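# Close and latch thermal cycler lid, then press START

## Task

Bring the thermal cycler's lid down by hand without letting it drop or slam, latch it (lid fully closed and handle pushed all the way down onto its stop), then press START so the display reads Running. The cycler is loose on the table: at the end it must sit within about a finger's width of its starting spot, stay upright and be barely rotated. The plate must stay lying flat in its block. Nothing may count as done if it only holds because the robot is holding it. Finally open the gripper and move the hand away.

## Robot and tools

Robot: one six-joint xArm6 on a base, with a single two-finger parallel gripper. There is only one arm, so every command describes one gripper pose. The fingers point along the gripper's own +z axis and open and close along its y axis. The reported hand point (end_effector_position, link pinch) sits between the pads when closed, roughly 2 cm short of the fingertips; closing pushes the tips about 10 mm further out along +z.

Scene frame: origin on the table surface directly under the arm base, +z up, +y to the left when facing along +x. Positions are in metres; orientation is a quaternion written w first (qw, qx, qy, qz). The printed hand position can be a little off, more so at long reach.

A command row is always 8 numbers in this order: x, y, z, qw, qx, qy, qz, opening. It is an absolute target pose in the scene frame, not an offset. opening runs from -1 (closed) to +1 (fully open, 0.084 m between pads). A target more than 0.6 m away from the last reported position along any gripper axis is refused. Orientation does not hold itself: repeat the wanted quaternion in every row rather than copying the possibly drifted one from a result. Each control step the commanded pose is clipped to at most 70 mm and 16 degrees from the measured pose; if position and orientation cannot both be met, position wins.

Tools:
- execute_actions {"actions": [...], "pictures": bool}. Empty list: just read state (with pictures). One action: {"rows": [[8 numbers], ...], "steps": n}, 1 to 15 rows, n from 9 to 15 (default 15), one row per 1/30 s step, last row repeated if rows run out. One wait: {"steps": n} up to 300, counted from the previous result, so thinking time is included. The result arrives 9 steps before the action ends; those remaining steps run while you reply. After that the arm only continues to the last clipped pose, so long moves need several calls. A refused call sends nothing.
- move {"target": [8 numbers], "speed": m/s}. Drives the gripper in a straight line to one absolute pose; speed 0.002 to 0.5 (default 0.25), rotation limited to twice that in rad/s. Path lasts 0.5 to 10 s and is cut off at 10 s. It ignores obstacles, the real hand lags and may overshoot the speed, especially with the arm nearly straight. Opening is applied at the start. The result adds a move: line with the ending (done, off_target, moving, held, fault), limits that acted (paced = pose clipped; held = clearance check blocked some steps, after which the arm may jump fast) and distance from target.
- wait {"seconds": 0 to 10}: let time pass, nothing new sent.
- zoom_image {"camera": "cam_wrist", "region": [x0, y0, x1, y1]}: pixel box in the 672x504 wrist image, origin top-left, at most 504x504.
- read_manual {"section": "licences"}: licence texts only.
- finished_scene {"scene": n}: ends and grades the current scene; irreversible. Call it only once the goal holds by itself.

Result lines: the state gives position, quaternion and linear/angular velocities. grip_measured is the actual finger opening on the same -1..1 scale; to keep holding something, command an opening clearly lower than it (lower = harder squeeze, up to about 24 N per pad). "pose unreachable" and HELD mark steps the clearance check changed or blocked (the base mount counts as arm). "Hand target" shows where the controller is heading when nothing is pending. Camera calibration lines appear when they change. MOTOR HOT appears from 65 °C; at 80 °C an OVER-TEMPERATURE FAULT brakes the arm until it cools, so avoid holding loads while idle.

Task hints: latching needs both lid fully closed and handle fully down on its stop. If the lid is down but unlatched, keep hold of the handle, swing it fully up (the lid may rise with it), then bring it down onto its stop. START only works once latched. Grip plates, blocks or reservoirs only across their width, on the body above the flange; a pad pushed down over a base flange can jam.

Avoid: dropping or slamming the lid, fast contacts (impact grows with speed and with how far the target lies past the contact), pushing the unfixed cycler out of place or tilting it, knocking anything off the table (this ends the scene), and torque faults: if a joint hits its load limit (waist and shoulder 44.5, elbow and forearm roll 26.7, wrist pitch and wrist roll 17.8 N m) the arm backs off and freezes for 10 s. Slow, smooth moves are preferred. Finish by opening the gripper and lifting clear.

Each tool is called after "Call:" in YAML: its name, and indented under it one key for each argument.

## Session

Call:
execute_actions:
  actions: []

Scene clock: 0.00 s of 7800.00 s.
end_effector_position=(+0.5185, +0.0279, +0.2312) grip_measured=+1.00 end_effector_quat_wxyz=(-0.037, +0.167, +0.985, +0.032) end_effector_velocity=(-0.001, +0.000, -0.002) end_effector_angular_velocity=(+0.000, +0.004, -0.000)
Joint positions: [-0.078  0.327 -1.449  0.106  1.243 -2.844  0.084]
Joint velocities: [ 0.     0.002  0.002  0.     0.    -0.    -0.   ]
Hand target: +0.518, +0.028, +0.231; -0.037, +0.167, +0.985, +0.032
camera_calibration (this result's frames):
cam_wrist: T_world_to_cam=[[0.330313, 0.942746, 0.0460801, -0.174672], [0.941207, -0.325322, -0.0910728, -0.386649], [-0.0708676, 0.0734534, -0.994778, 0.398563], [0, 0, 0, 1]] pos_world=[0.449858, 0.00960965, 0.369317]

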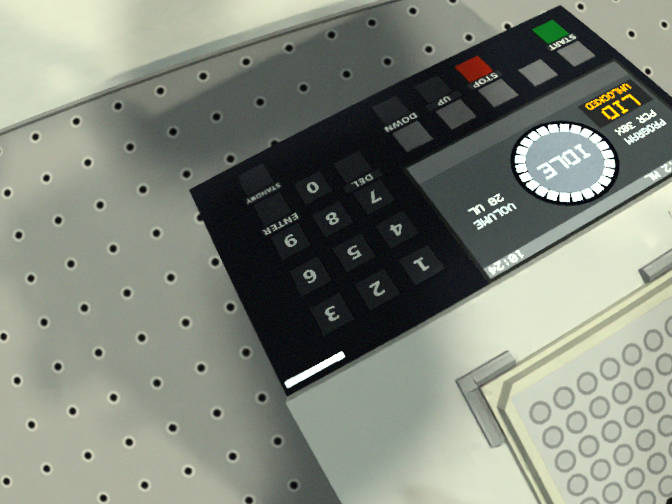

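Call:
move:
  target: [0.3,0.03,0.55,0.46,0,0.888,0,1]
  speed: 0.4

Call:
move:
  target: [0.5,-0.1,0.45,-0.271,0.653,-0.653,-0.271,0]
  speed: 0.4

Scene clock: 2.20 s of 7800.00 s.
end_effector_position=(+0.3009, +0.0303, +0.5499) grip_measured=+1.00 end_effector_quat_wxyz=(+0.459, +0.000, +0.888, -0.001) end_effector_velocity=(-0.002, -0.000, +0.005) end_effector_angular_velocity=(-0.001, -0.012, +0.002)
Joint positions: [ 0.002 -1.073 -0.752 -0.062  0.93  -3.034  0.084]
Joint velocities: [-0.    -0.008 -0.003  0.    -0.001 -0.002  0.   ]
Hand target: +0.301, +0.030, +0.550; +0.460, +0.000, +0.888, -0.000
Off the commanded pose: 0.001 m, 0 deg.
Kept back: nothing.
move: done
camera_calibration (this result's frames):
cam_wrist: T_world_to_cam=[[0.00469957, 0.99998, -0.00414525, 0.00409453], [0.584897, 0.000613492, 0.811107, -0.550774], [0.811094, -0.0062364, -0.584883, 0.211636], [0, 0, 0, 1]] pos_world=[0.150471, -0.00243671, 0.570536]

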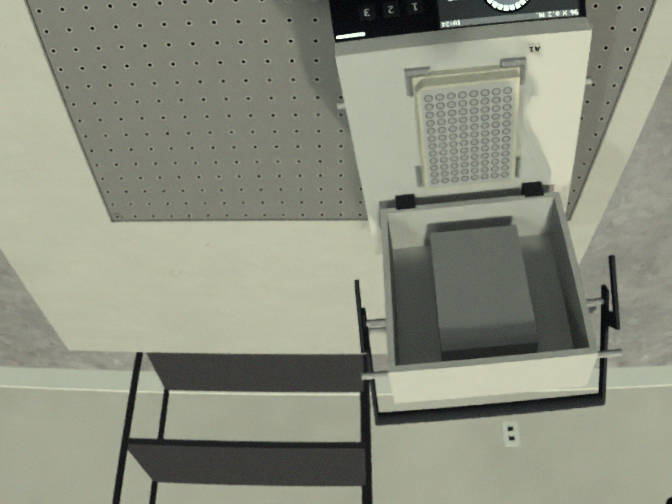

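Scene clock: 4.97 s of 7800.00 s.
end_effector_position=(+0.4996, -0.1003, +0.4495) grip_measured=-0.01 end_effector_quat_wxyz=(-0.272, +0.653, -0.653, -0.271) end_effector_velocity=(+0.001, -0.000, +0.001) end_effector_angular_velocity=(+0.001, +0.008, +0.009)
Joint positions: [-0.625  0.627 -2.334  0.766  2.094 -4.969  0.044]
Joint velocities: [ 0.     0.034 -0.056  0.006  0.027  0.016  0.   ]
Hand target: +0.500, -0.100, +0.449; -0.271, +0.653, -0.653, -0.272
Off the commanded pose: 0.001 m, 0 deg.
Kept back: nothing.
move: done
camera_calibration (this result's frames):
cam_wrist: T_world_to_cam=[[-0.999979, 0.00445649, -0.00473866, 0.535667], [-0.000161242, 0.711257, 0.702932, -0.173308], [0.00650302, 0.702918, -0.711241, 0.520852], [0, 0, 0, 1]] pos_world=[0.532241, -0.245237, 0.494813]

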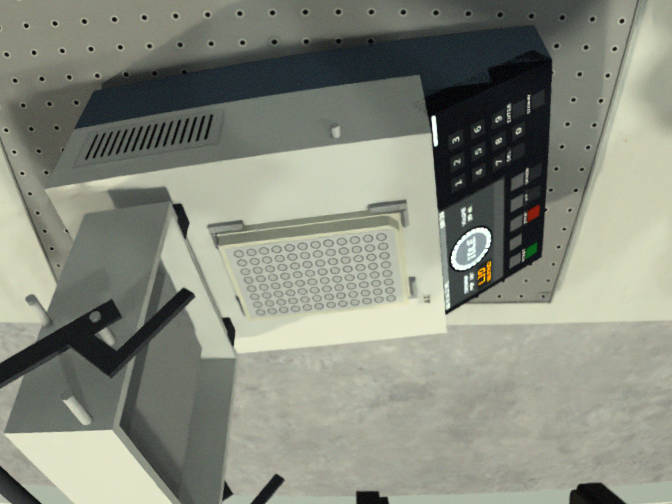

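Call:
move:
  target: [0.632,-0.002,0.42,-0.179,0.751,-0.633,0.075,-0.2]
  speed: 0.4

Scene clock: 11.30 s of 7800.00 s.
end_effector_position=(+0.6319, -0.0025, +0.4202) grip_measured=-0.22 end_effector_quat_wxyz=(-0.179, +0.750, -0.632, +0.075) end_effector_velocity=(+0.001, +0.002, -0.001) end_effector_angular_velocity=(-0.005, -0.006, -0.000)
Joint positions: [-0.176  0.442 -2.019  0.233  1.309 -5.001  0.035]
Joint velocities: [ 0.006 -0.006  0.015 -0.005 -0.016  0.002  0.   ]
Hand target: +0.632, -0.002, +0.420; -0.179, +0.750, -0.632, +0.075
Off the commanded pose: 0.001 m, 0 deg.
Kept back: nothing.
After step 90, 1.80 s passed at rest.
move: done
camera_calibration (this result's frames):
cam_wrist: T_world_to_cam=[[-0.919841, -0.137187, -0.367521, 0.768888], [-0.187685, 0.976578, 0.10521, 0.148028], [0.34448, 0.165754, -0.924045, 0.304858], [0, 0, 0, 1]] pos_world=[0.630021, -0.0896114, 0.548711]

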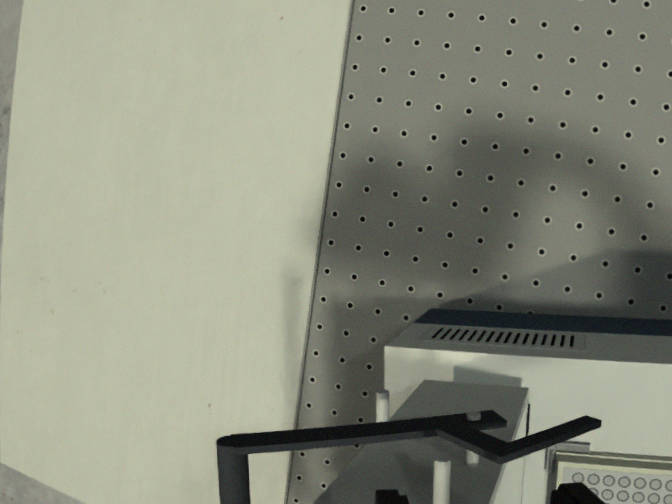

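Call:
move:
  target: [0.657,0.017,0.341,-0.179,0.751,-0.633,0.075,-0.3]
  speed: 0.08

Call:
move:
  target: [0.657,0.017,0.341,-0.179,0.751,-0.633,0.075,-1]

Scene clock: 13.07 s of 7800.00 s.
end_effector_position=(+0.6569, +0.0169, +0.3420) grip_measured=-0.32 end_effector_quat_wxyz=(-0.179, +0.750, -0.632, +0.076) end_effector_velocity=(+0.001, +0.000, -0.000) end_effector_angular_velocity=(+0.000, -0.004, -0.000)
Joint positions: [-0.132  0.483 -1.853  0.24   1.095 -5.007  0.03 ]
Joint velocities: [ 0.001  0.     0.002  0.001 -0.006 -0.    -0.   ]
Hand target: +0.657, +0.017, +0.341; -0.179, +0.750, -0.632, +0.075
Off the commanded pose: 0.001 m, 0 deg.
Kept back: nothing.
move: done
camera_calibration (this result's frames):
cam_wrist: T_world_to_cam=[[-0.919262, -0.136823, -0.369103, 0.765956], [-0.18761, 0.97659, 0.105237, 0.141931], [0.346064, 0.165988, -0.923411, 0.219513], [0, 0, 0, 1]] pos_world=[0.654776, -0.0702446, 0.470481]

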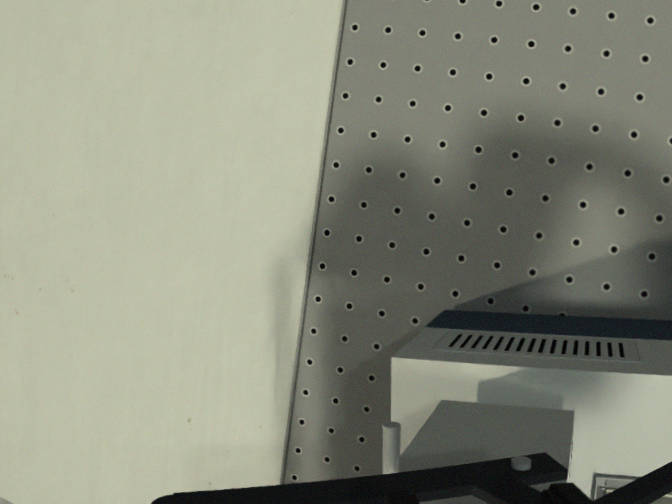

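Scene clock: 13.77 s of 7800.00 s.
end_effector_position=(+0.6568, +0.0169, +0.3409) grip_measured=-0.88 end_effector_quat_wxyz=(-0.179, +0.750, -0.632, +0.075) end_effector_velocity=(+0.000, -0.000, -0.001) end_effector_angular_velocity=(-0.000, +0.001, -0.000)
Joint positions: [-0.132  0.485 -1.852  0.24   1.096 -5.007  0.005]
Joint velocities: [ 0.     0.002  0.    -0.    -0.001  0.     0.   ]
Hand target: +0.657, +0.017, +0.341; -0.179, +0.750, -0.632, +0.075
Off the commanded pose: 0.000 m, 0 deg.
Kept back: nothing.
move: done
camera_calibration (this result's frames):
cam_wrist: T_world_to_cam=[[-0.920132, -0.136687, -0.36698, 0.765264], [-0.187268, 0.976596, 0.105791, 0.141594], [0.34393, 0.166065, -0.924194, 0.220251], [0, 0, 0, 1]] pos_world=[0.654908, -0.0702539, 0.469412]

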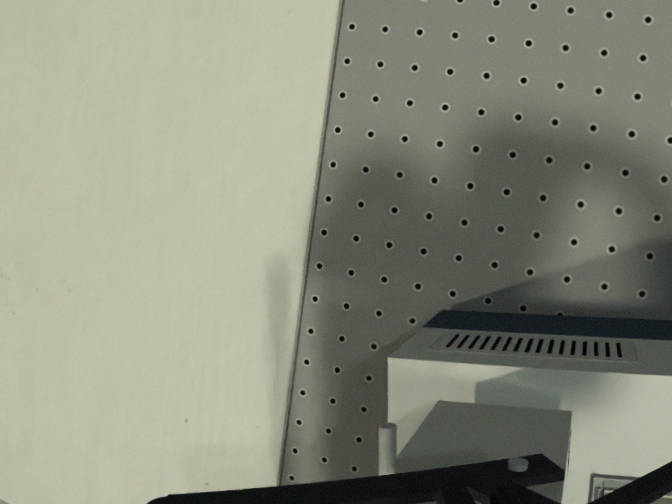

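Call:
move:
  target: [0.619,0.012,0.338,-0.179,0.751,-0.633,0.075,-1]
  speed: 0.07

Call:
move:
  target: [0.577,0.006,0.324,-0.179,0.751,-0.633,0.075,-1]
  speed: 0.07

Call:
move:
  target: [0.540,0.001,0.300,-0.179,0.751,-0.633,0.075,-1]
  speed: 0.07

Call:
move:
  target: [0.510,-0.004,0.268,-0.179,0.751,-0.633,0.075,-1]
  speed: 0.07

Scene clock: 15.37 s of 7800.00 s.
end_effector_position=(+0.6193, +0.0116, +0.3384) grip_measured=-0.88 end_effector_quat_wxyz=(-0.179, +0.750, -0.632, +0.075) end_effector_velocity=(-0.001, +0.000, -0.002) end_effector_angular_velocity=(+0.001, +0.000, +0.000)
Joint positions: [-0.142  0.33  -1.627  0.253  1.028 -5.037  0.005]
Joint velocities: [ 0.    -0.004  0.01   0.001 -0.006 -0.002  0.   ]
Hand target: +0.619, +0.012, +0.338; -0.179, +0.750, -0.632, +0.075
Off the commanded pose: 0.001 m, 0 deg.
Kept back: nothing.
move: done
camera_calibration (this result's frames):
cam_wrist: T_world_to_cam=[[-0.919707, -0.136267, -0.368198, 0.729235], [-0.186864, 0.976728, 0.105281, 0.139968], [0.345283, 0.165631, -0.923767, 0.230727], [0, 0, 0, 1]] pos_world=[0.617171, -0.0755555, 0.466905]

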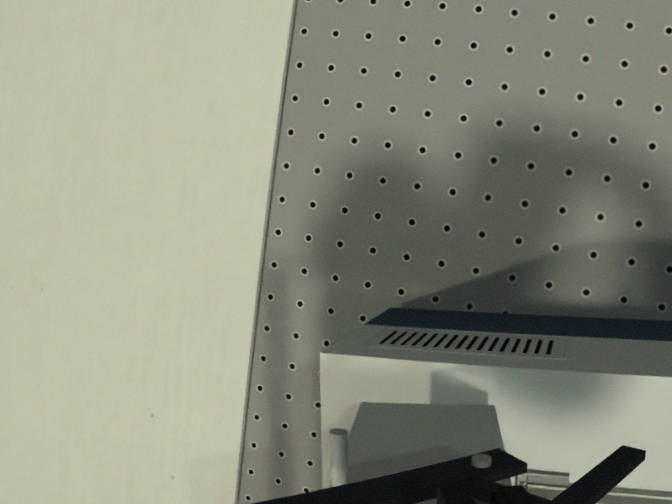

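Scene clock: 16.40 s of 7800.00 s.
end_effector_position=(+0.5770, +0.0056, +0.3236) grip_measured=-0.88 end_effector_quat_wxyz=(-0.178, +0.750, -0.632, +0.075) end_effector_velocity=(-0.001, +0.001, +0.002) end_effector_angular_velocity=(-0.001, -0.007, +0.001)
Joint positions: [-0.154  0.181 -1.391  0.27   0.95  -5.077  0.005]
Joint velocities: [ 0.001 -0.008  0.007  0.001 -0.005 -0.002 -0.   ]
Hand target: +0.577, +0.006, +0.324; -0.179, +0.750, -0.632, +0.075
Off the commanded pose: 0.001 m, 0 deg.
Kept back: nothing.
move: done
camera_calibration (this result's frames):
cam_wrist: T_world_to_cam=[[-0.92032, -0.136309, -0.366648, 0.683965], [-0.186752, 0.976709, 0.105654, 0.139288], [0.343707, 0.165708, -0.924341, 0.23373], [0, 0, 0, 1]] pos_world=[0.575144, -0.0815447, 0.452105]

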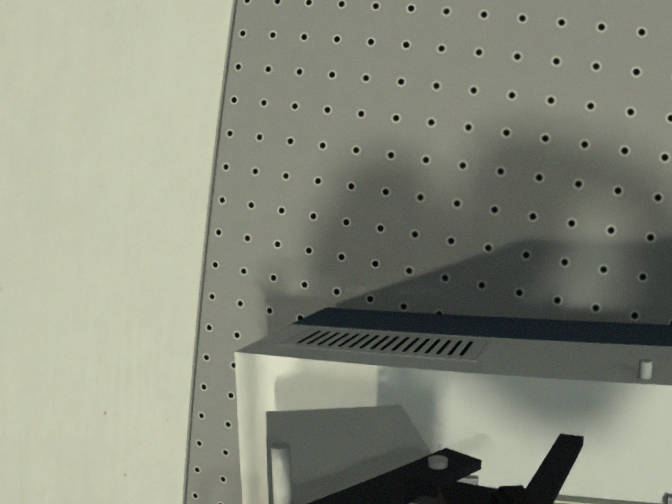

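Scene clock: 17.40 s of 7800.00 s.
end_effector_position=(+0.5398, +0.0008, +0.2987) grip_measured=-0.88 end_effector_quat_wxyz=(-0.178, +0.750, -0.633, +0.074) end_effector_velocity=(-0.000, +0.001, +0.002) end_effector_angular_velocity=(-0.000, -0.006, +0.002)
Joint positions: [-0.163  0.067 -1.185  0.293  0.865 -5.12   0.005]
Joint velocities: [ 0.002 -0.006  0.005  0.002 -0.005 -0.002 -0.   ]
Hand target: +0.540, +0.001, +0.300; -0.179, +0.750, -0.632, +0.075
Off the commanded pose: 0.001 m, 0 deg.
Kept back: nothing.
move: done
camera_calibration (this result's frames):
cam_wrist: T_world_to_cam=[[-0.920894, -0.136352, -0.365187, 0.639818], [-0.186721, 0.976656, 0.106195, 0.139494], [0.342183, 0.165983, -0.924857, 0.225285], [0, 0, 0, 1]] pos_world=[0.538162, -0.0863908, 0.427196]

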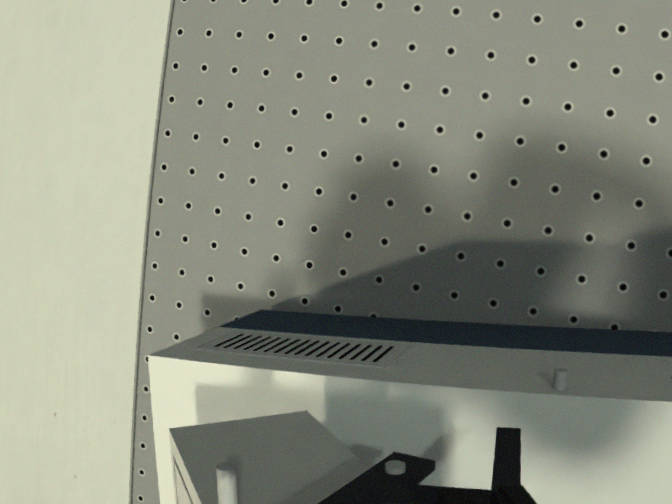

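Scene clock: 18.37 s of 7800.00 s.
end_effector_position=(+0.5100, -0.0030, +0.2670) grip_measured=-0.88 end_effector_quat_wxyz=(-0.178, +0.751, -0.632, +0.074) end_effector_velocity=(-0.001, -0.001, +0.000) end_effector_angular_velocity=(-0.001, -0.003, +0.001)
Joint positions: [-0.17  -0.008 -1.011  0.325  0.772 -5.171  0.005]
Joint velocities: [-0.002 -0.007  0.008  0.001 -0.004 -0.004 -0.001]
Hand target: +0.510, -0.004, +0.268; -0.179, +0.750, -0.632, +0.075
Off the commanded pose: 0.001 m, 0 deg.
Kept back: nothing.
move: done
camera_calibration (this result's frames):
cam_wrist: T_world_to_cam=[[-0.92052, -0.137575, -0.365672, 0.60017], [-0.188323, 0.976286, 0.106771, 0.141641], [0.342311, 0.167149, -0.924599, 0.206619], [0, 0, 0, 1]] pos_world=[0.508415, -0.0902506, 0.395382]

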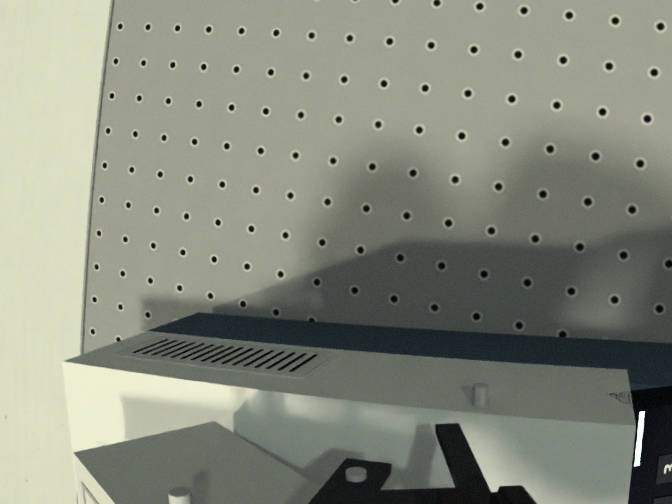

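Call:
move:
  target: [0.492,-0.006,0.234,-0.179,0.751,-0.633,0.075,-1]
  speed: 0.04

Call:
move:
  target: [0.483,-0.007,0.205,-0.179,0.751,-0.633,0.075,-1]
  speed: 0.03

Scene clock: 20.07 s of 7800.00 s.
end_effector_position=(+0.4923, -0.0060, +0.2342) grip_measured=-0.88 end_effector_quat_wxyz=(-0.179, +0.750, -0.632, +0.075) end_effector_velocity=(-0.001, +0.000, +0.001) end_effector_angular_velocity=(+0.000, -0.003, +0.001)
Joint positions: [-0.17  -0.03  -0.89   0.363  0.676 -5.22   0.005]
Joint velocities: [ 0.    -0.004  0.004  0.002 -0.002 -0.002 -0.   ]
Hand target: +0.492, -0.006, +0.234; -0.179, +0.750, -0.632, +0.075
Off the commanded pose: 0.000 m, 0 deg.
Kept back: nothing.
move: done
camera_calibration (this result's frames):
cam_wrist: T_world_to_cam=[[-0.919696, -0.136463, -0.368153, 0.571636], [-0.187141, 0.976652, 0.105489, 0.144507], [0.345162, 0.165915, -0.923762, 0.181311], [0, 0, 0, 1]] pos_world=[0.490193, -0.0932081, 0.362694]

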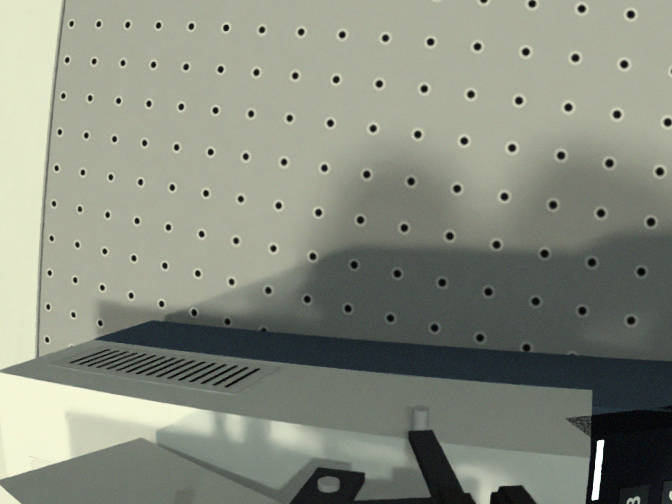

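Scene clock: 21.40 s of 7800.00 s.
end_effector_position=(+0.4834, -0.0070, +0.2055) grip_measured=-0.88 end_effector_quat_wxyz=(-0.179, +0.750, -0.632, +0.075) end_effector_velocity=(-0.000, +0.000, -0.001) end_effector_angular_velocity=(-0.000, -0.001, +0.001)
Joint positions: [-0.164 -0.017 -0.818  0.404  0.594 -5.267  0.005]
Joint velocities: [ 0.    -0.001  0.003  0.002 -0.003 -0.004 -0.   ]
Hand target: +0.483, -0.007, +0.205; -0.179, +0.750, -0.632, +0.075
Off the commanded pose: 0.001 m, 0 deg.
Kept back: nothing.
move: done
camera_calibration (this result's frames):
cam_wrist: T_world_to_cam=[[-0.919464, -0.136543, -0.368703, 0.552771], [-0.187261, 0.97665, 0.105302, 0.146927], [0.345715, 0.165865, -0.923564, 0.157726], [0, 0, 0, 1]] pos_world=[0.481239, -0.0941804, 0.334007]

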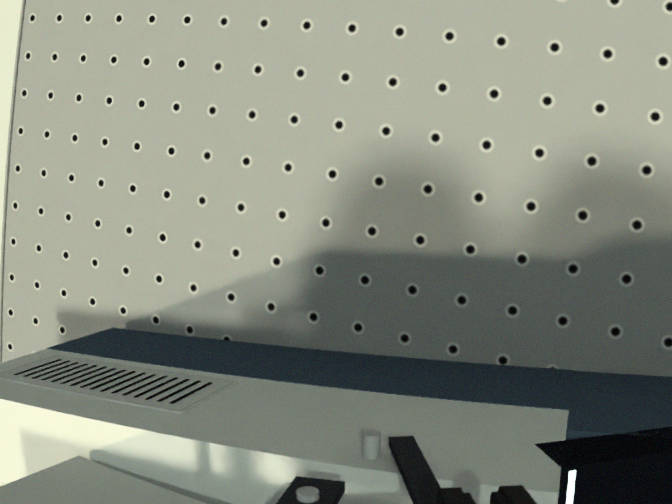

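Call:
move:
  target: [0.480,-0.007,0.177,-0.179,0.751,-0.633,0.075,-1]
  speed: 0.02

Call:
move:
  target: [0.480,-0.007,0.179,-0.179,0.751,-0.633,0.075,-0.55]
  speed: 0.02

Call:
move:
  target: [0.465,-0.055,0.215,-0.179,0.751,-0.633,0.075,-0.5]
  speed: 0.15

Call:
move:
  target: [0.45,-0.04,0.33,-0.114,0.744,-0.646,0.131,0]

Call:
move:
  target: [0.465,0.096,0.335,-0.114,0.744,-0.646,0.131,0]

Scene clock: 23.60 s of 7800.00 s.
end_effector_position=(+0.4812, -0.0077, +0.1832) grip_measured=-0.88 end_effector_quat_wxyz=(-0.182, +0.749, -0.632, +0.080) end_effector_velocity=(-0.000, -0.000, -0.001) end_effector_angular_velocity=(-0.000, -0.004, -0.000)
Joint positions: [-0.155  0.012 -0.776  0.455  0.518 -5.318  0.005]
Joint velocities: [ 0.001 -0.001  0.005  0.006 -0.008 -0.006  0.   ]
Hand target: +0.480, -0.007, +0.177; -0.179, +0.750, -0.632, +0.075
Off the commanded pose: 0.006 m, 1 deg.
Kept back: nothing.
move: off_target
camera_calibration (this result's frames):
cam_wrist: T_world_to_cam=[[-0.915616, -0.135582, -0.378503, 0.54242], [-0.187139, 0.976945, 0.10275, 0.15], [0.355846, 0.164912, -0.919879, 0.13247], [0, 0, 0, 1]] pos_world=[0.477581, -0.0948454, 0.311751]

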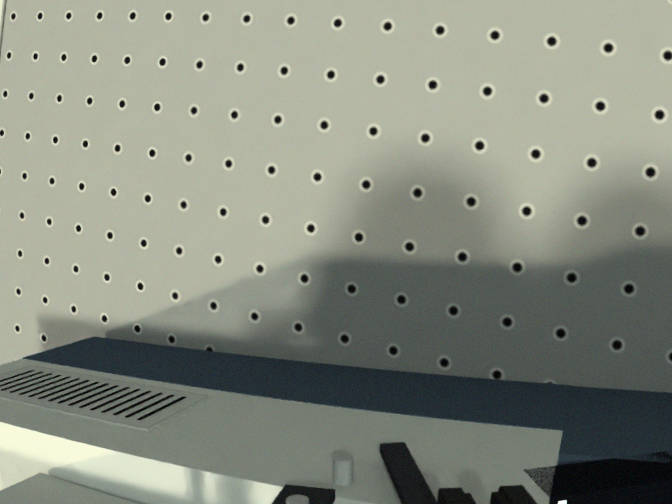

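Scene clock: 24.30 s of 7800.00 s.
end_effector_position=(+0.4813, -0.0070, +0.1824) grip_measured=-0.58 end_effector_quat_wxyz=(-0.181, +0.750, -0.632, +0.078) end_effector_velocity=(-0.001, -0.000, -0.000) end_effector_angular_velocity=(+0.001, +0.003, -0.001)
Joint positions: [-0.154  0.015 -0.779  0.452  0.521 -5.315  0.019]
Joint velocities: [-0.001 -0.001  0.001 -0.001  0.002  0.002  0.   ]
Hand target: +0.480, -0.007, +0.179; -0.179, +0.750, -0.632, +0.075
Off the commanded pose: 0.004 m, 0 deg.
Kept back: nothing.
move: off_target
camera_calibration (this result's frames):
cam_wrist: T_world_to_cam=[[-0.917025, -0.136987, -0.374565, 0.542253], [-0.188163, 0.976672, 0.103476, 0.149726], [0.351652, 0.165369, -0.921409, 0.133812], [0, 0, 0, 1]] pos_world=[0.478378, -0.0940795, 0.310911]

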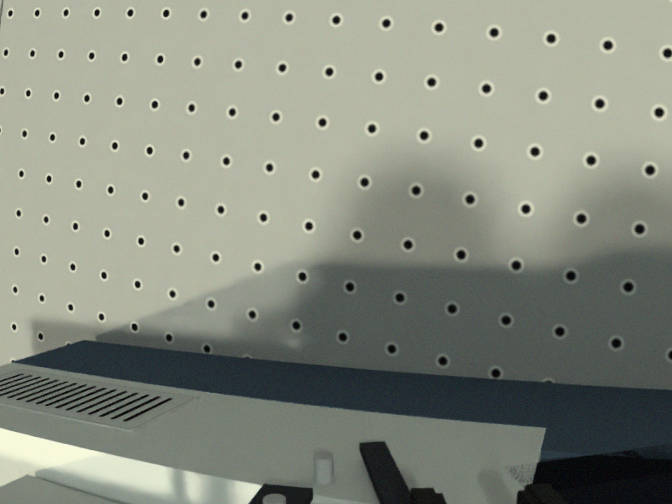

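Scene clock: 25.20 s of 7800.00 s.
end_effector_position=(+0.4648, -0.0547, +0.2143) grip_measured=-0.52 end_effector_quat_wxyz=(-0.178, +0.750, -0.632, +0.074) end_effector_velocity=(+0.001, -0.001, +0.005) end_effector_angular_velocity=(-0.001, -0.009, -0.000)
Joint positions: [-0.284 -0.063 -0.803  0.42   0.662 -5.385  0.021]
Joint velocities: [-0.003 -0.007 -0.005  0.     0.003 -0.002  0.   ]
Hand target: +0.465, -0.055, +0.215; -0.179, +0.750, -0.632, +0.075
Off the commanded pose: 0.001 m, 0 deg.
Kept back: nothing.
move: done
camera_calibration (this result's frames):
cam_wrist: T_world_to_cam=[[-0.920402, -0.136628, -0.366322, 0.532309], [-0.187279, 0.976535, 0.106327, 0.188901], [0.343199, 0.166468, -0.924393, 0.181576], [0, 0, 0, 1]] pos_world=[0.462998, -0.141967, 0.342759]

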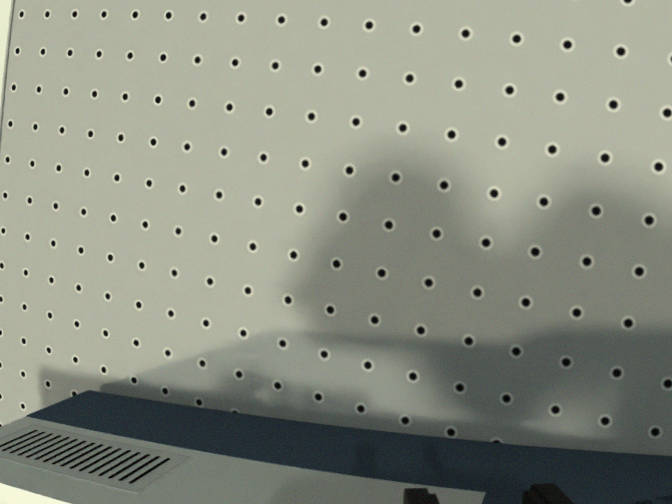

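Scene clock: 26.17 s of 7800.00 s.
end_effector_position=(+0.4501, -0.0402, +0.3289) grip_measured=-0.01 end_effector_quat_wxyz=(-0.114, +0.744, -0.646, +0.130) end_effector_velocity=(+0.000, +0.001, +0.006) end_effector_angular_velocity=(-0.007, -0.003, -0.002)
Joint positions: [-0.205 -0.259 -0.937  0.077  0.912 -5.013  0.044]
Joint velocities: [ 0.004 -0.004 -0.013 -0.011  0.013  0.011 -0.   ]
Hand target: +0.450, -0.040, +0.330; -0.114, +0.744, -0.646, +0.131
Off the commanded pose: 0.001 m, 0 deg.
Kept back: nothing.
move: done
camera_calibration (this result's frames):
cam_wrist: T_world_to_cam=[[-0.929071, -0.14072, -0.34209, 0.55858], [-0.129816, 0.990029, -0.0546879, 0.187387], [0.346375, -0.00640007, -0.938074, 0.28627], [0, 0, 0, 1]] pos_world=[0.44413, -0.105083, 0.469875]

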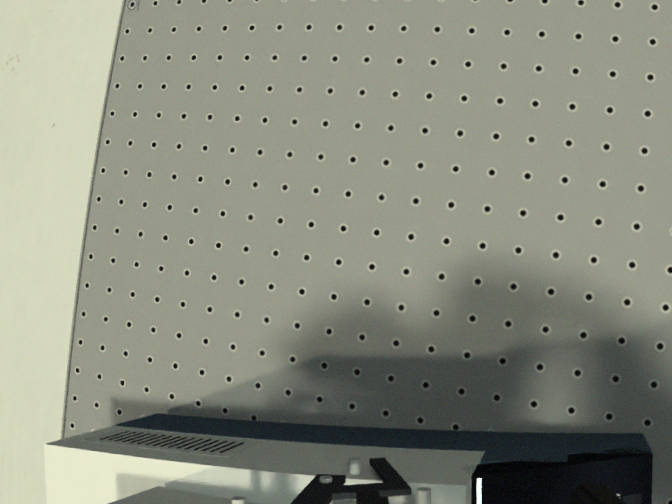

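Scene clock: 27.23 s of 7800.00 s.
end_effector_position=(+0.4651, +0.0956, +0.3350) grip_measured=-0.01 end_effector_quat_wxyz=(-0.114, +0.743, -0.646, +0.131) end_effector_velocity=(+0.001, +0.003, +0.003) end_effector_angular_velocity=(-0.001, -0.005, +0.000)
Joint positions: [ 0.114 -0.195 -1.021 -0.04   0.925 -4.636  0.044]
Joint velocities: [ 0.007  0.002 -0.009 -0.004  0.002  0.008 -0.   ]
Hand target: +0.465, +0.096, +0.335; -0.114, +0.744, -0.646, +0.131
Off the commanded pose: 0.000 m, 0 deg.
Kept back: nothing.
move: done
camera_calibration (this result's frames):
cam_wrist: T_world_to_cam=[[-0.928489, -0.140805, -0.34363, 0.593962], [-0.129495, 0.990011, -0.0557666, 0.0555104], [0.34805, -0.00728012, -0.937448, 0.286729], [0, 0, 0, 1]] pos_world=[0.45888, 0.0307642, 0.475993]

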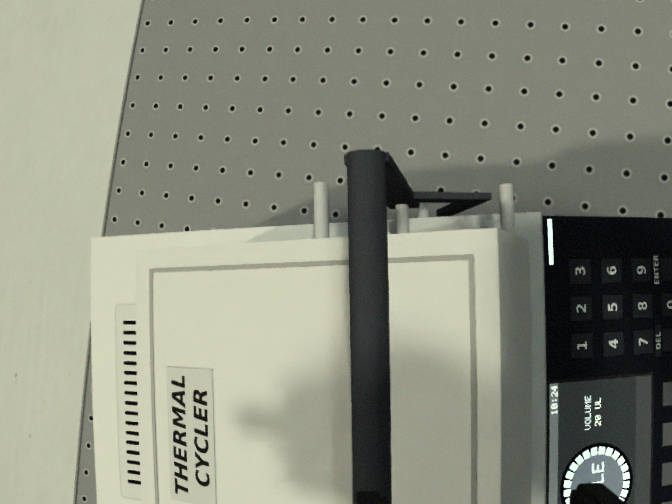

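Call:
move:
  target: [0.492,0.097,0.325,-0.114,0.744,-0.646,0.131,0]

Call:
move:
  target: [0.510,0.097,0.276,-0.114,0.744,-0.646,0.131,0]
  speed: 0.08

Call:
move:
  target: [0.510,0.097,0.276,-0.114,0.744,-0.646,0.131,-0.85]

Call:
move:
  target: [0.542,0.101,0.274,-0.114,0.744,-0.646,0.131,-0.85]
  speed: 0.03

Scene clock: 29.00 s of 7800.00 s.
end_effector_position=(+0.4919, +0.0970, +0.3252) grip_measured=-0.01 end_effector_quat_wxyz=(-0.114, +0.744, -0.646, +0.131) end_effector_velocity=(+0.001, +0.000, -0.000) end_effector_angular_velocity=(-0.000, -0.000, +0.000)
Joint positions: [ 0.106 -0.1   -1.087 -0.037  0.895 -4.645  0.044]
Joint velocities: [-0.     0.004 -0.003  0.    -0.001 -0.001 -0.   ]
Hand target: +0.492, +0.097, +0.325; -0.114, +0.744, -0.646, +0.131
Off the commanded pose: 0.000 m, 0 deg.
Kept back: nothing.
move: done
camera_calibration (this result's frames):
cam_wrist: T_world_to_cam=[[-0.928465, -0.141195, -0.343537, 0.615593], [-0.129955, 0.989957, -0.0556538, 0.0571942], [0.347945, -0.00702838, -0.937489, 0.268284], [0, 0, 0, 1]] pos_world=[0.485641, 0.0321848, 0.466175]

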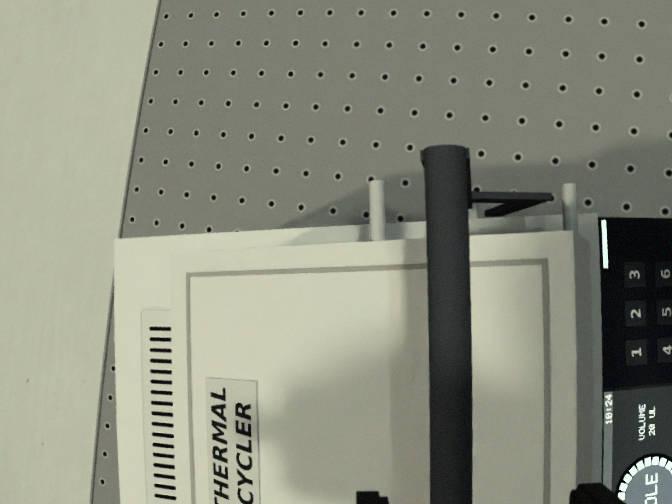

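Scene clock: 30.03 s of 7800.00 s.
end_effector_position=(+0.5100, +0.0971, +0.2765) grip_measured=-0.01 end_effector_quat_wxyz=(-0.114, +0.744, -0.646, +0.131) end_effector_velocity=(+0.000, -0.000, -0.002) end_effector_angular_velocity=(-0.000, +0.000, +0.000)
Joint positions: [ 0.102 -0.009 -1.042 -0.04   0.76  -4.643  0.044]
Joint velocities: [-0.     0.003  0.002 -0.    -0.005 -0.     0.   ]
Hand target: +0.510, +0.097, +0.276; -0.114, +0.744, -0.646, +0.131
Off the commanded pose: 0.001 m, 0 deg.
Kept back: nothing.
move: done
camera_calibration (this result's frames):
cam_wrist: T_world_to_cam=[[-0.928324, -0.141283, -0.343882, 0.615711], [-0.130077, 0.989946, -0.0555666, 0.0568223], [0.348275, -0.0068526, -0.937367, 0.216122], [0, 0, 0, 1]] pos_world=[0.503701, 0.0322194, 0.417475]

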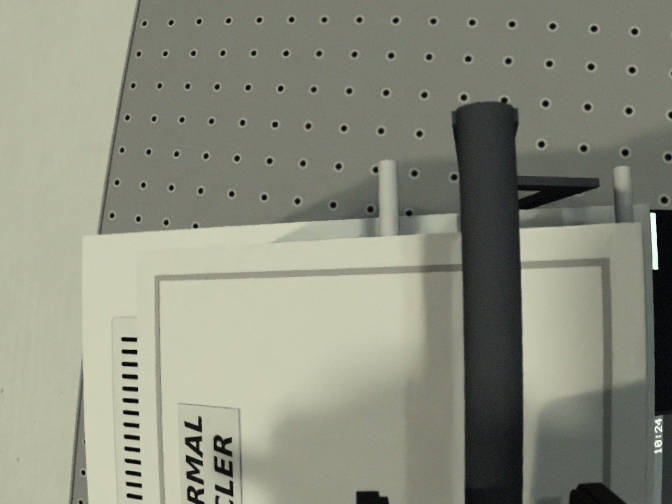

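Scene clock: 30.73 s of 7800.00 s.
end_effector_position=(+0.5101, +0.0971, +0.2763) grip_measured=-0.74 end_effector_quat_wxyz=(-0.114, +0.744, -0.646, +0.131) end_effector_velocity=(-0.000, -0.000, -0.001) end_effector_angular_velocity=(-0.001, +0.001, +0.000)
Joint positions: [ 0.102 -0.009 -1.042 -0.041  0.759 -4.643  0.012]
Joint velocities: [-0.    -0.001  0.002 -0.     0.    -0.    -0.   ]
Hand target: +0.510, +0.097, +0.276; -0.114, +0.744, -0.646, +0.131
Off the commanded pose: 0.000 m, 0 deg.
Kept back: nothing.
move: done
camera_calibration (this result's frames):
cam_wrist: T_world_to_cam=[[-0.928373, -0.141241, -0.343765, 0.615763], [-0.129995, 0.989951, -0.055671, 0.0568076], [0.348173, -0.00699571, -0.937404, 0.215951], [0, 0, 0, 1]] pos_world=[0.503854, 0.0322451, 0.417273]

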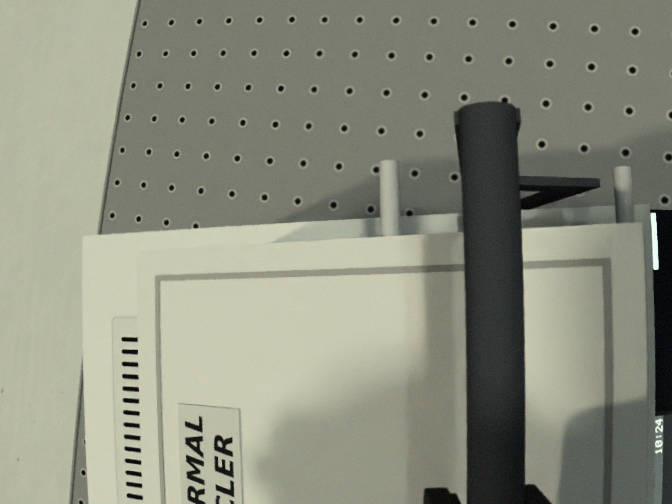

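Scene clock: 32.10 s of 7800.00 s.
end_effector_position=(+0.5417, +0.1014, +0.2737) grip_measured=-0.74 end_effector_quat_wxyz=(-0.114, +0.744, -0.646, +0.131) end_effector_velocity=(+0.002, -0.000, +0.001) end_effector_angular_velocity=(-0.000, -0.001, -0.000)
Joint positions: [ 0.099  0.101 -1.162 -0.038  0.77  -4.647  0.012]
Joint velocities: [-0.001  0.004 -0.007 -0.     0.002 -0.     0.   ]
Hand target: +0.542, +0.101, +0.274; -0.114, +0.744, -0.646, +0.131
Off the commanded pose: 0.001 m, 0 deg.
Kept back: nothing.
move: done
camera_calibration (this result's frames):
cam_wrist: T_world_to_cam=[[-0.928754, -0.141659, -0.342562, 0.644681], [-0.130499, 0.989892, -0.0555395, 0.0567653], [0.346967, -0.00687861, -0.937852, 0.203294], [0, 0, 0, 1]] pos_world=[0.535622, 0.0365317, 0.414655]

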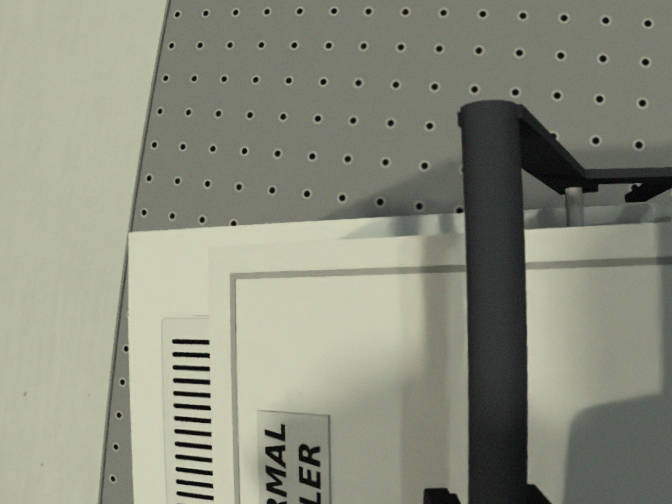

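Call:
move:
  target: [0.555,0.103,0.275,-0.114,0.744,-0.646,0.131,-1]
  speed: 0.015

Call:
move:
  target: [0.542,0.101,0.272,-0.114,0.744,-0.646,0.131,-1]
  speed: 0.02

Call:
move:
  target: [0.515,0.098,0.274,-0.114,0.744,-0.646,0.131,-1]
  speed: 0.06

Call:
move:
  target: [0.486,0.094,0.268,-0.114,0.744,-0.646,0.131,-1]
  speed: 0.06

Call:
move:
  target: [0.458,0.090,0.251,-0.086,0.749,-0.650,0.099,-1]
  speed: 0.06

Call:
move:
  target: [0.440,0.088,0.232,-0.057,0.752,-0.654,0.066,-1]
  speed: 0.05

Call:
move:
  target: [0.429,0.086,0.210,-0.057,0.752,-0.654,0.066,-1]
  speed: 0.04

Call:
move:
  target: [0.424,0.086,0.183,-0.057,0.752,-0.654,0.066,-1]
  speed: 0.02

Scene clock: 34.50 s of 7800.00 s.
end_effector_position=(+0.5548, +0.1029, +0.2750) grip_measured=-0.74 end_effector_quat_wxyz=(-0.114, +0.744, -0.646, +0.131) end_effector_velocity=(+0.003, +0.000, +0.001) end_effector_angular_velocity=(+0.000, -0.006, +0.001)
Joint positions: [ 0.098  0.145 -1.218 -0.038  0.782 -4.649  0.012]
Joint velocities: [-0.     0.005 -0.008 -0.    -0.003 -0.    -0.   ]
Hand target: +0.555, +0.103, +0.275; -0.114, +0.744, -0.646, +0.131
Off the commanded pose: 0.000 m, 0 deg.
Kept back: nothing.
move: done
camera_calibration (this result's frames):
cam_wrist: T_world_to_cam=[[-0.928711, -0.141094, -0.342911, 0.657596], [-0.129834, 0.98997, -0.0557016, 0.0566467], [0.347331, -0.00720936, -0.937715, 0.199778], [0, 0, 0, 1]] pos_world=[0.548683, 0.0381444, 0.415987]

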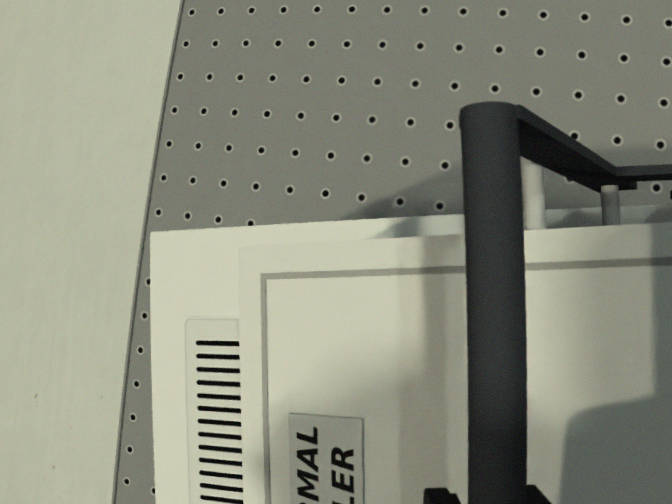

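Scene clock: 35.43 s of 7800.00 s.
end_effector_position=(+0.5429, +0.1010, +0.2737) grip_measured=-0.74 end_effector_quat_wxyz=(-0.115, +0.743, -0.646, +0.132) end_effector_velocity=(-0.002, -0.000, -0.002) end_effector_angular_velocity=(+0.000, +0.004, -0.000)
Joint positions: [ 0.098  0.103 -1.161 -0.039  0.764 -4.647  0.012]
Joint velocities: [ 0.    -0.003  0.008  0.001 -0.001  0.     0.   ]
Hand target: +0.542, +0.101, +0.272; -0.114, +0.744, -0.646, +0.131
Off the commanded pose: 0.002 m, 0 deg.
Kept back: nothing.
move: done
camera_calibration (this result's frames):
cam_wrist: T_world_to_cam=[[-0.927284, -0.140902, -0.346829, 0.646108], [-0.129615, 0.990001, -0.0556558, 0.0568283], [0.351204, -0.00665441, -0.936275, 0.200166], [0, 0, 0, 1]] pos_world=[0.536193, 0.0361099, 0.414663]

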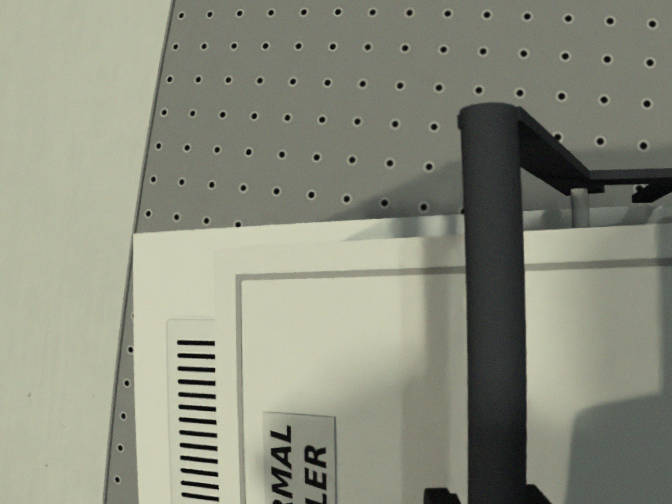

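Scene clock: 36.27 s of 7800.00 s.
end_effector_position=(+0.5154, +0.0974, +0.2745) grip_measured=-0.74 end_effector_quat_wxyz=(-0.114, +0.743, -0.646, +0.131) end_effector_velocity=(-0.002, +0.001, -0.001) end_effector_angular_velocity=(-0.001, +0.002, +0.002)
Joint positions: [ 0.101  0.011 -1.058 -0.041  0.756 -4.642  0.012]
Joint velocities: [ 0.002 -0.003  0.007 -0.    -0.002  0.    -0.   ]
Hand target: +0.515, +0.098, +0.274; -0.114, +0.744, -0.646, +0.131
Off the commanded pose: 0.001 m, 0 deg.
Kept back: nothing.
move: done
camera_calibration (this result's frames):
cam_wrist: T_world_to_cam=[[-0.928463, -0.140263, -0.343924, 0.620092], [-0.128849, 0.990085, -0.0559455, 0.0565639], [0.348361, -0.00762922, -0.93733, 0.212311], [0, 0, 0, 1]] pos_world=[0.509059, 0.0325924, 0.415434]

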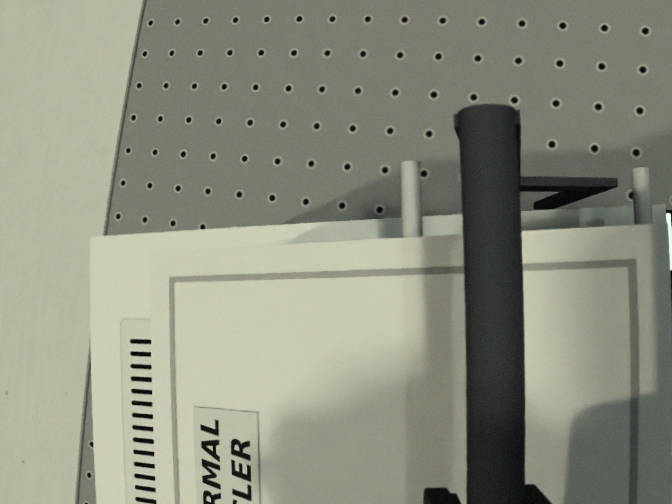

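Scene clock: 37.13 s of 7800.00 s.
end_effector_position=(+0.4856, +0.0934, +0.2659) grip_measured=-0.74 end_effector_quat_wxyz=(-0.112, +0.744, -0.646, +0.130) end_effector_velocity=(-0.001, +0.001, +0.000) end_effector_angular_velocity=(+0.000, -0.002, +0.001)
Joint positions: [ 0.104 -0.08  -0.937 -0.043  0.731 -4.637  0.012]
Joint velocities: [ 0.002 -0.005  0.005 -0.    -0.001  0.001 -0.   ]
Hand target: +0.486, +0.094, +0.268; -0.114, +0.744, -0.646, +0.131
Off the commanded pose: 0.002 m, 0 deg.
Kept back: nothing.
move: done
camera_calibration (this result's frames):
cam_wrist: T_world_to_cam=[[-0.930133, -0.140653, -0.339219, 0.588575], [-0.129283, 0.990025, -0.0560106, 0.0563715], [0.343713, -0.00824226, -0.939039, 0.217431], [0, 0, 0, 1]] pos_world=[0.480007, 0.0287677, 0.406989]

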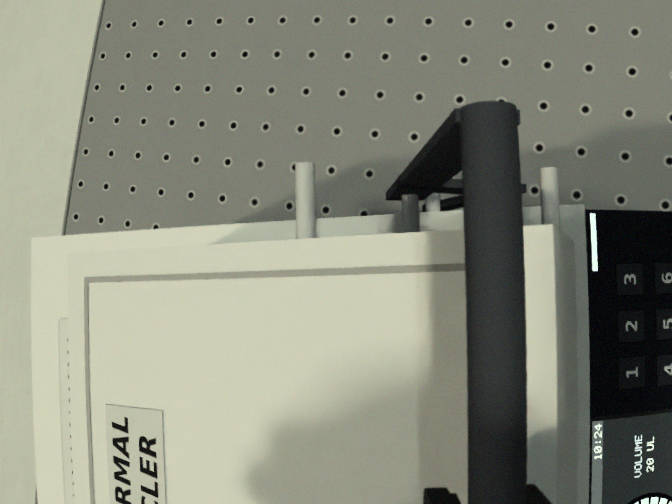

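Scene clock: 38.17 s of 7800.00 s.
end_effector_position=(+0.4582, +0.0906, +0.2513) grip_measured=-0.74 end_effector_quat_wxyz=(-0.087, +0.749, -0.649, +0.099) end_effector_velocity=(-0.002, -0.001, -0.000) end_effector_angular_velocity=(-0.001, +0.004, -0.001)
Joint positions: [ 0.104 -0.112 -0.895 -0.018  0.8   -4.657  0.011]
Joint velocities: [-0.001 -0.002  0.002  0.     0.005 -0.001 -0.   ]
Hand target: +0.458, +0.090, +0.251; -0.086, +0.749, -0.650, +0.099
Off the commanded pose: 0.001 m, 0 deg.
Kept back: nothing.
move: done
camera_calibration (this result's frames):
cam_wrist: T_world_to_cam=[[-0.954192, -0.142342, -0.263166, 0.549776], [-0.135407, 0.989795, -0.0444004, 0.0547811], [0.2668, -0.00673201, -0.963728, 0.254387], [0, 0, 0, 1]] pos_world=[0.464139, 0.0257464, 0.392275]

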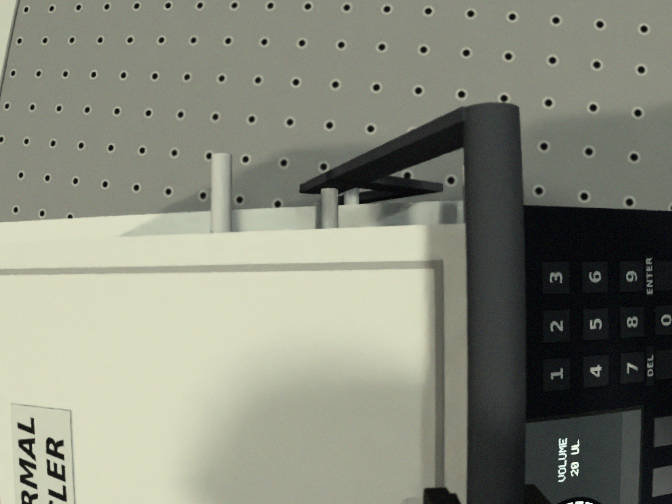

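Scene clock: 39.37 s of 7800.00 s.
end_effector_position=(+0.4400, +0.0879, +0.2324) grip_measured=-0.74 end_effector_quat_wxyz=(-0.057, +0.752, -0.654, +0.066) end_effector_velocity=(-0.001, +0.000, -0.001) end_effector_angular_velocity=(+0.000, +0.005, -0.000)
Joint positions: [ 0.101 -0.098 -0.887  0.004  0.865 -4.671  0.012]
Joint velocities: [-0.     0.002  0.001  0.002  0.002 -0.001  0.   ]
Hand target: +0.440, +0.088, +0.232; -0.057, +0.752, -0.654, +0.066
Off the commanded pose: 0.000 m, 0 deg.
Kept back: nothing.
move: done
camera_calibration (this result's frames):
cam_wrist: T_world_to_cam=[[-0.974175, -0.139645, -0.177434, 0.51569], [-0.135907, 0.990168, -0.0331096, 0.0516626], [0.180313, -0.00814006, -0.983576, 0.283796], [0, 0, 0, 1]] pos_world=[0.458221, 0.0231689, 0.372346]

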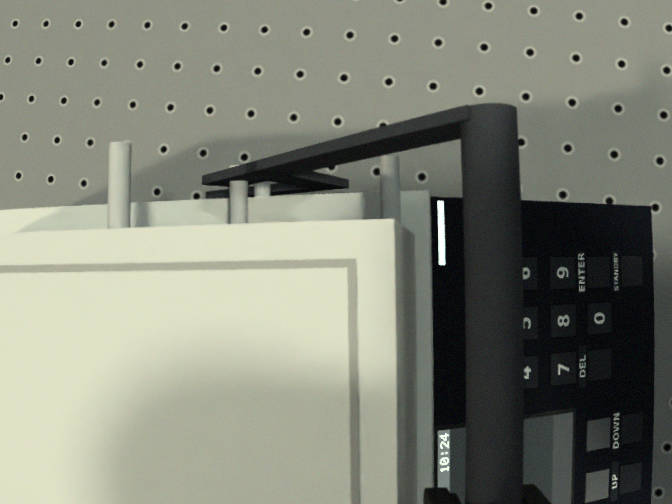

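Scene clock: 40.30 s of 7800.00 s.
end_effector_position=(+0.4280, +0.0859, +0.2092) grip_measured=-0.74 end_effector_quat_wxyz=(-0.056, +0.752, -0.654, +0.065) end_effector_velocity=(+0.001, +0.000, +0.001) end_effector_angular_velocity=(+0.002, -0.007, -0.000)
Joint positions: [ 0.104 -0.109 -0.807  0.004  0.8   -4.669  0.012]
Joint velocities: [-0.    -0.001  0.002  0.    -0.008  0.     0.   ]
Hand target: +0.429, +0.086, +0.210; -0.057, +0.752, -0.654, +0.066
Off the commanded pose: 0.001 m, 0 deg.
Kept back: nothing.
move: done
camera_calibration (this result's frames):
cam_wrist: T_world_to_cam=[[-0.974901, -0.139893, -0.173198, 0.499009], [-0.136211, 0.990129, -0.033024, 0.0513223], [0.176109, -0.00860366, -0.984333, 0.265106], [0, 0, 0, 1]] pos_world=[0.446788, 0.0212729, 0.349076]

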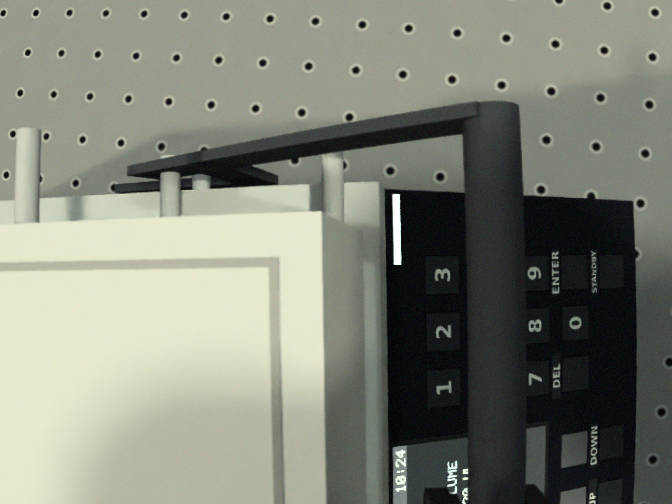

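Scene clock: 41.93 s of 7800.00 s.
end_effector_position=(+0.4239, +0.0862, +0.1837) grip_measured=-0.74 end_effector_quat_wxyz=(-0.057, +0.752, -0.654, +0.066) end_effector_velocity=(-0.000, -0.000, -0.003) end_effector_angular_velocity=(+0.001, -0.002, -0.000)
Joint positions: [ 0.108 -0.085 -0.751  0.003  0.718 -4.665  0.012]
Joint velocities: [ 0.     0.004  0.007  0.    -0.013  0.    -0.   ]
Hand target: +0.424, +0.086, +0.183; -0.057, +0.752, -0.654, +0.066
Off the commanded pose: 0.001 m, 0 deg.
Kept back: nothing.
move: done
camera_calibration (this result's frames):
cam_wrist: T_world_to_cam=[[-0.974392, -0.139997, -0.175958, 0.490963], [-0.136319, 0.990119, -0.0328789, 0.049677], [0.178822, -0.00805055, -0.983848, 0.239533], [0, 0, 0, 1]] pos_world=[0.442329, 0.0214756, 0.323687]

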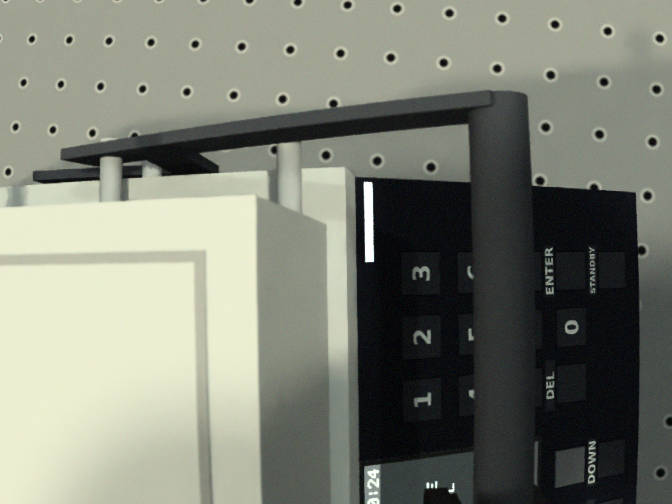

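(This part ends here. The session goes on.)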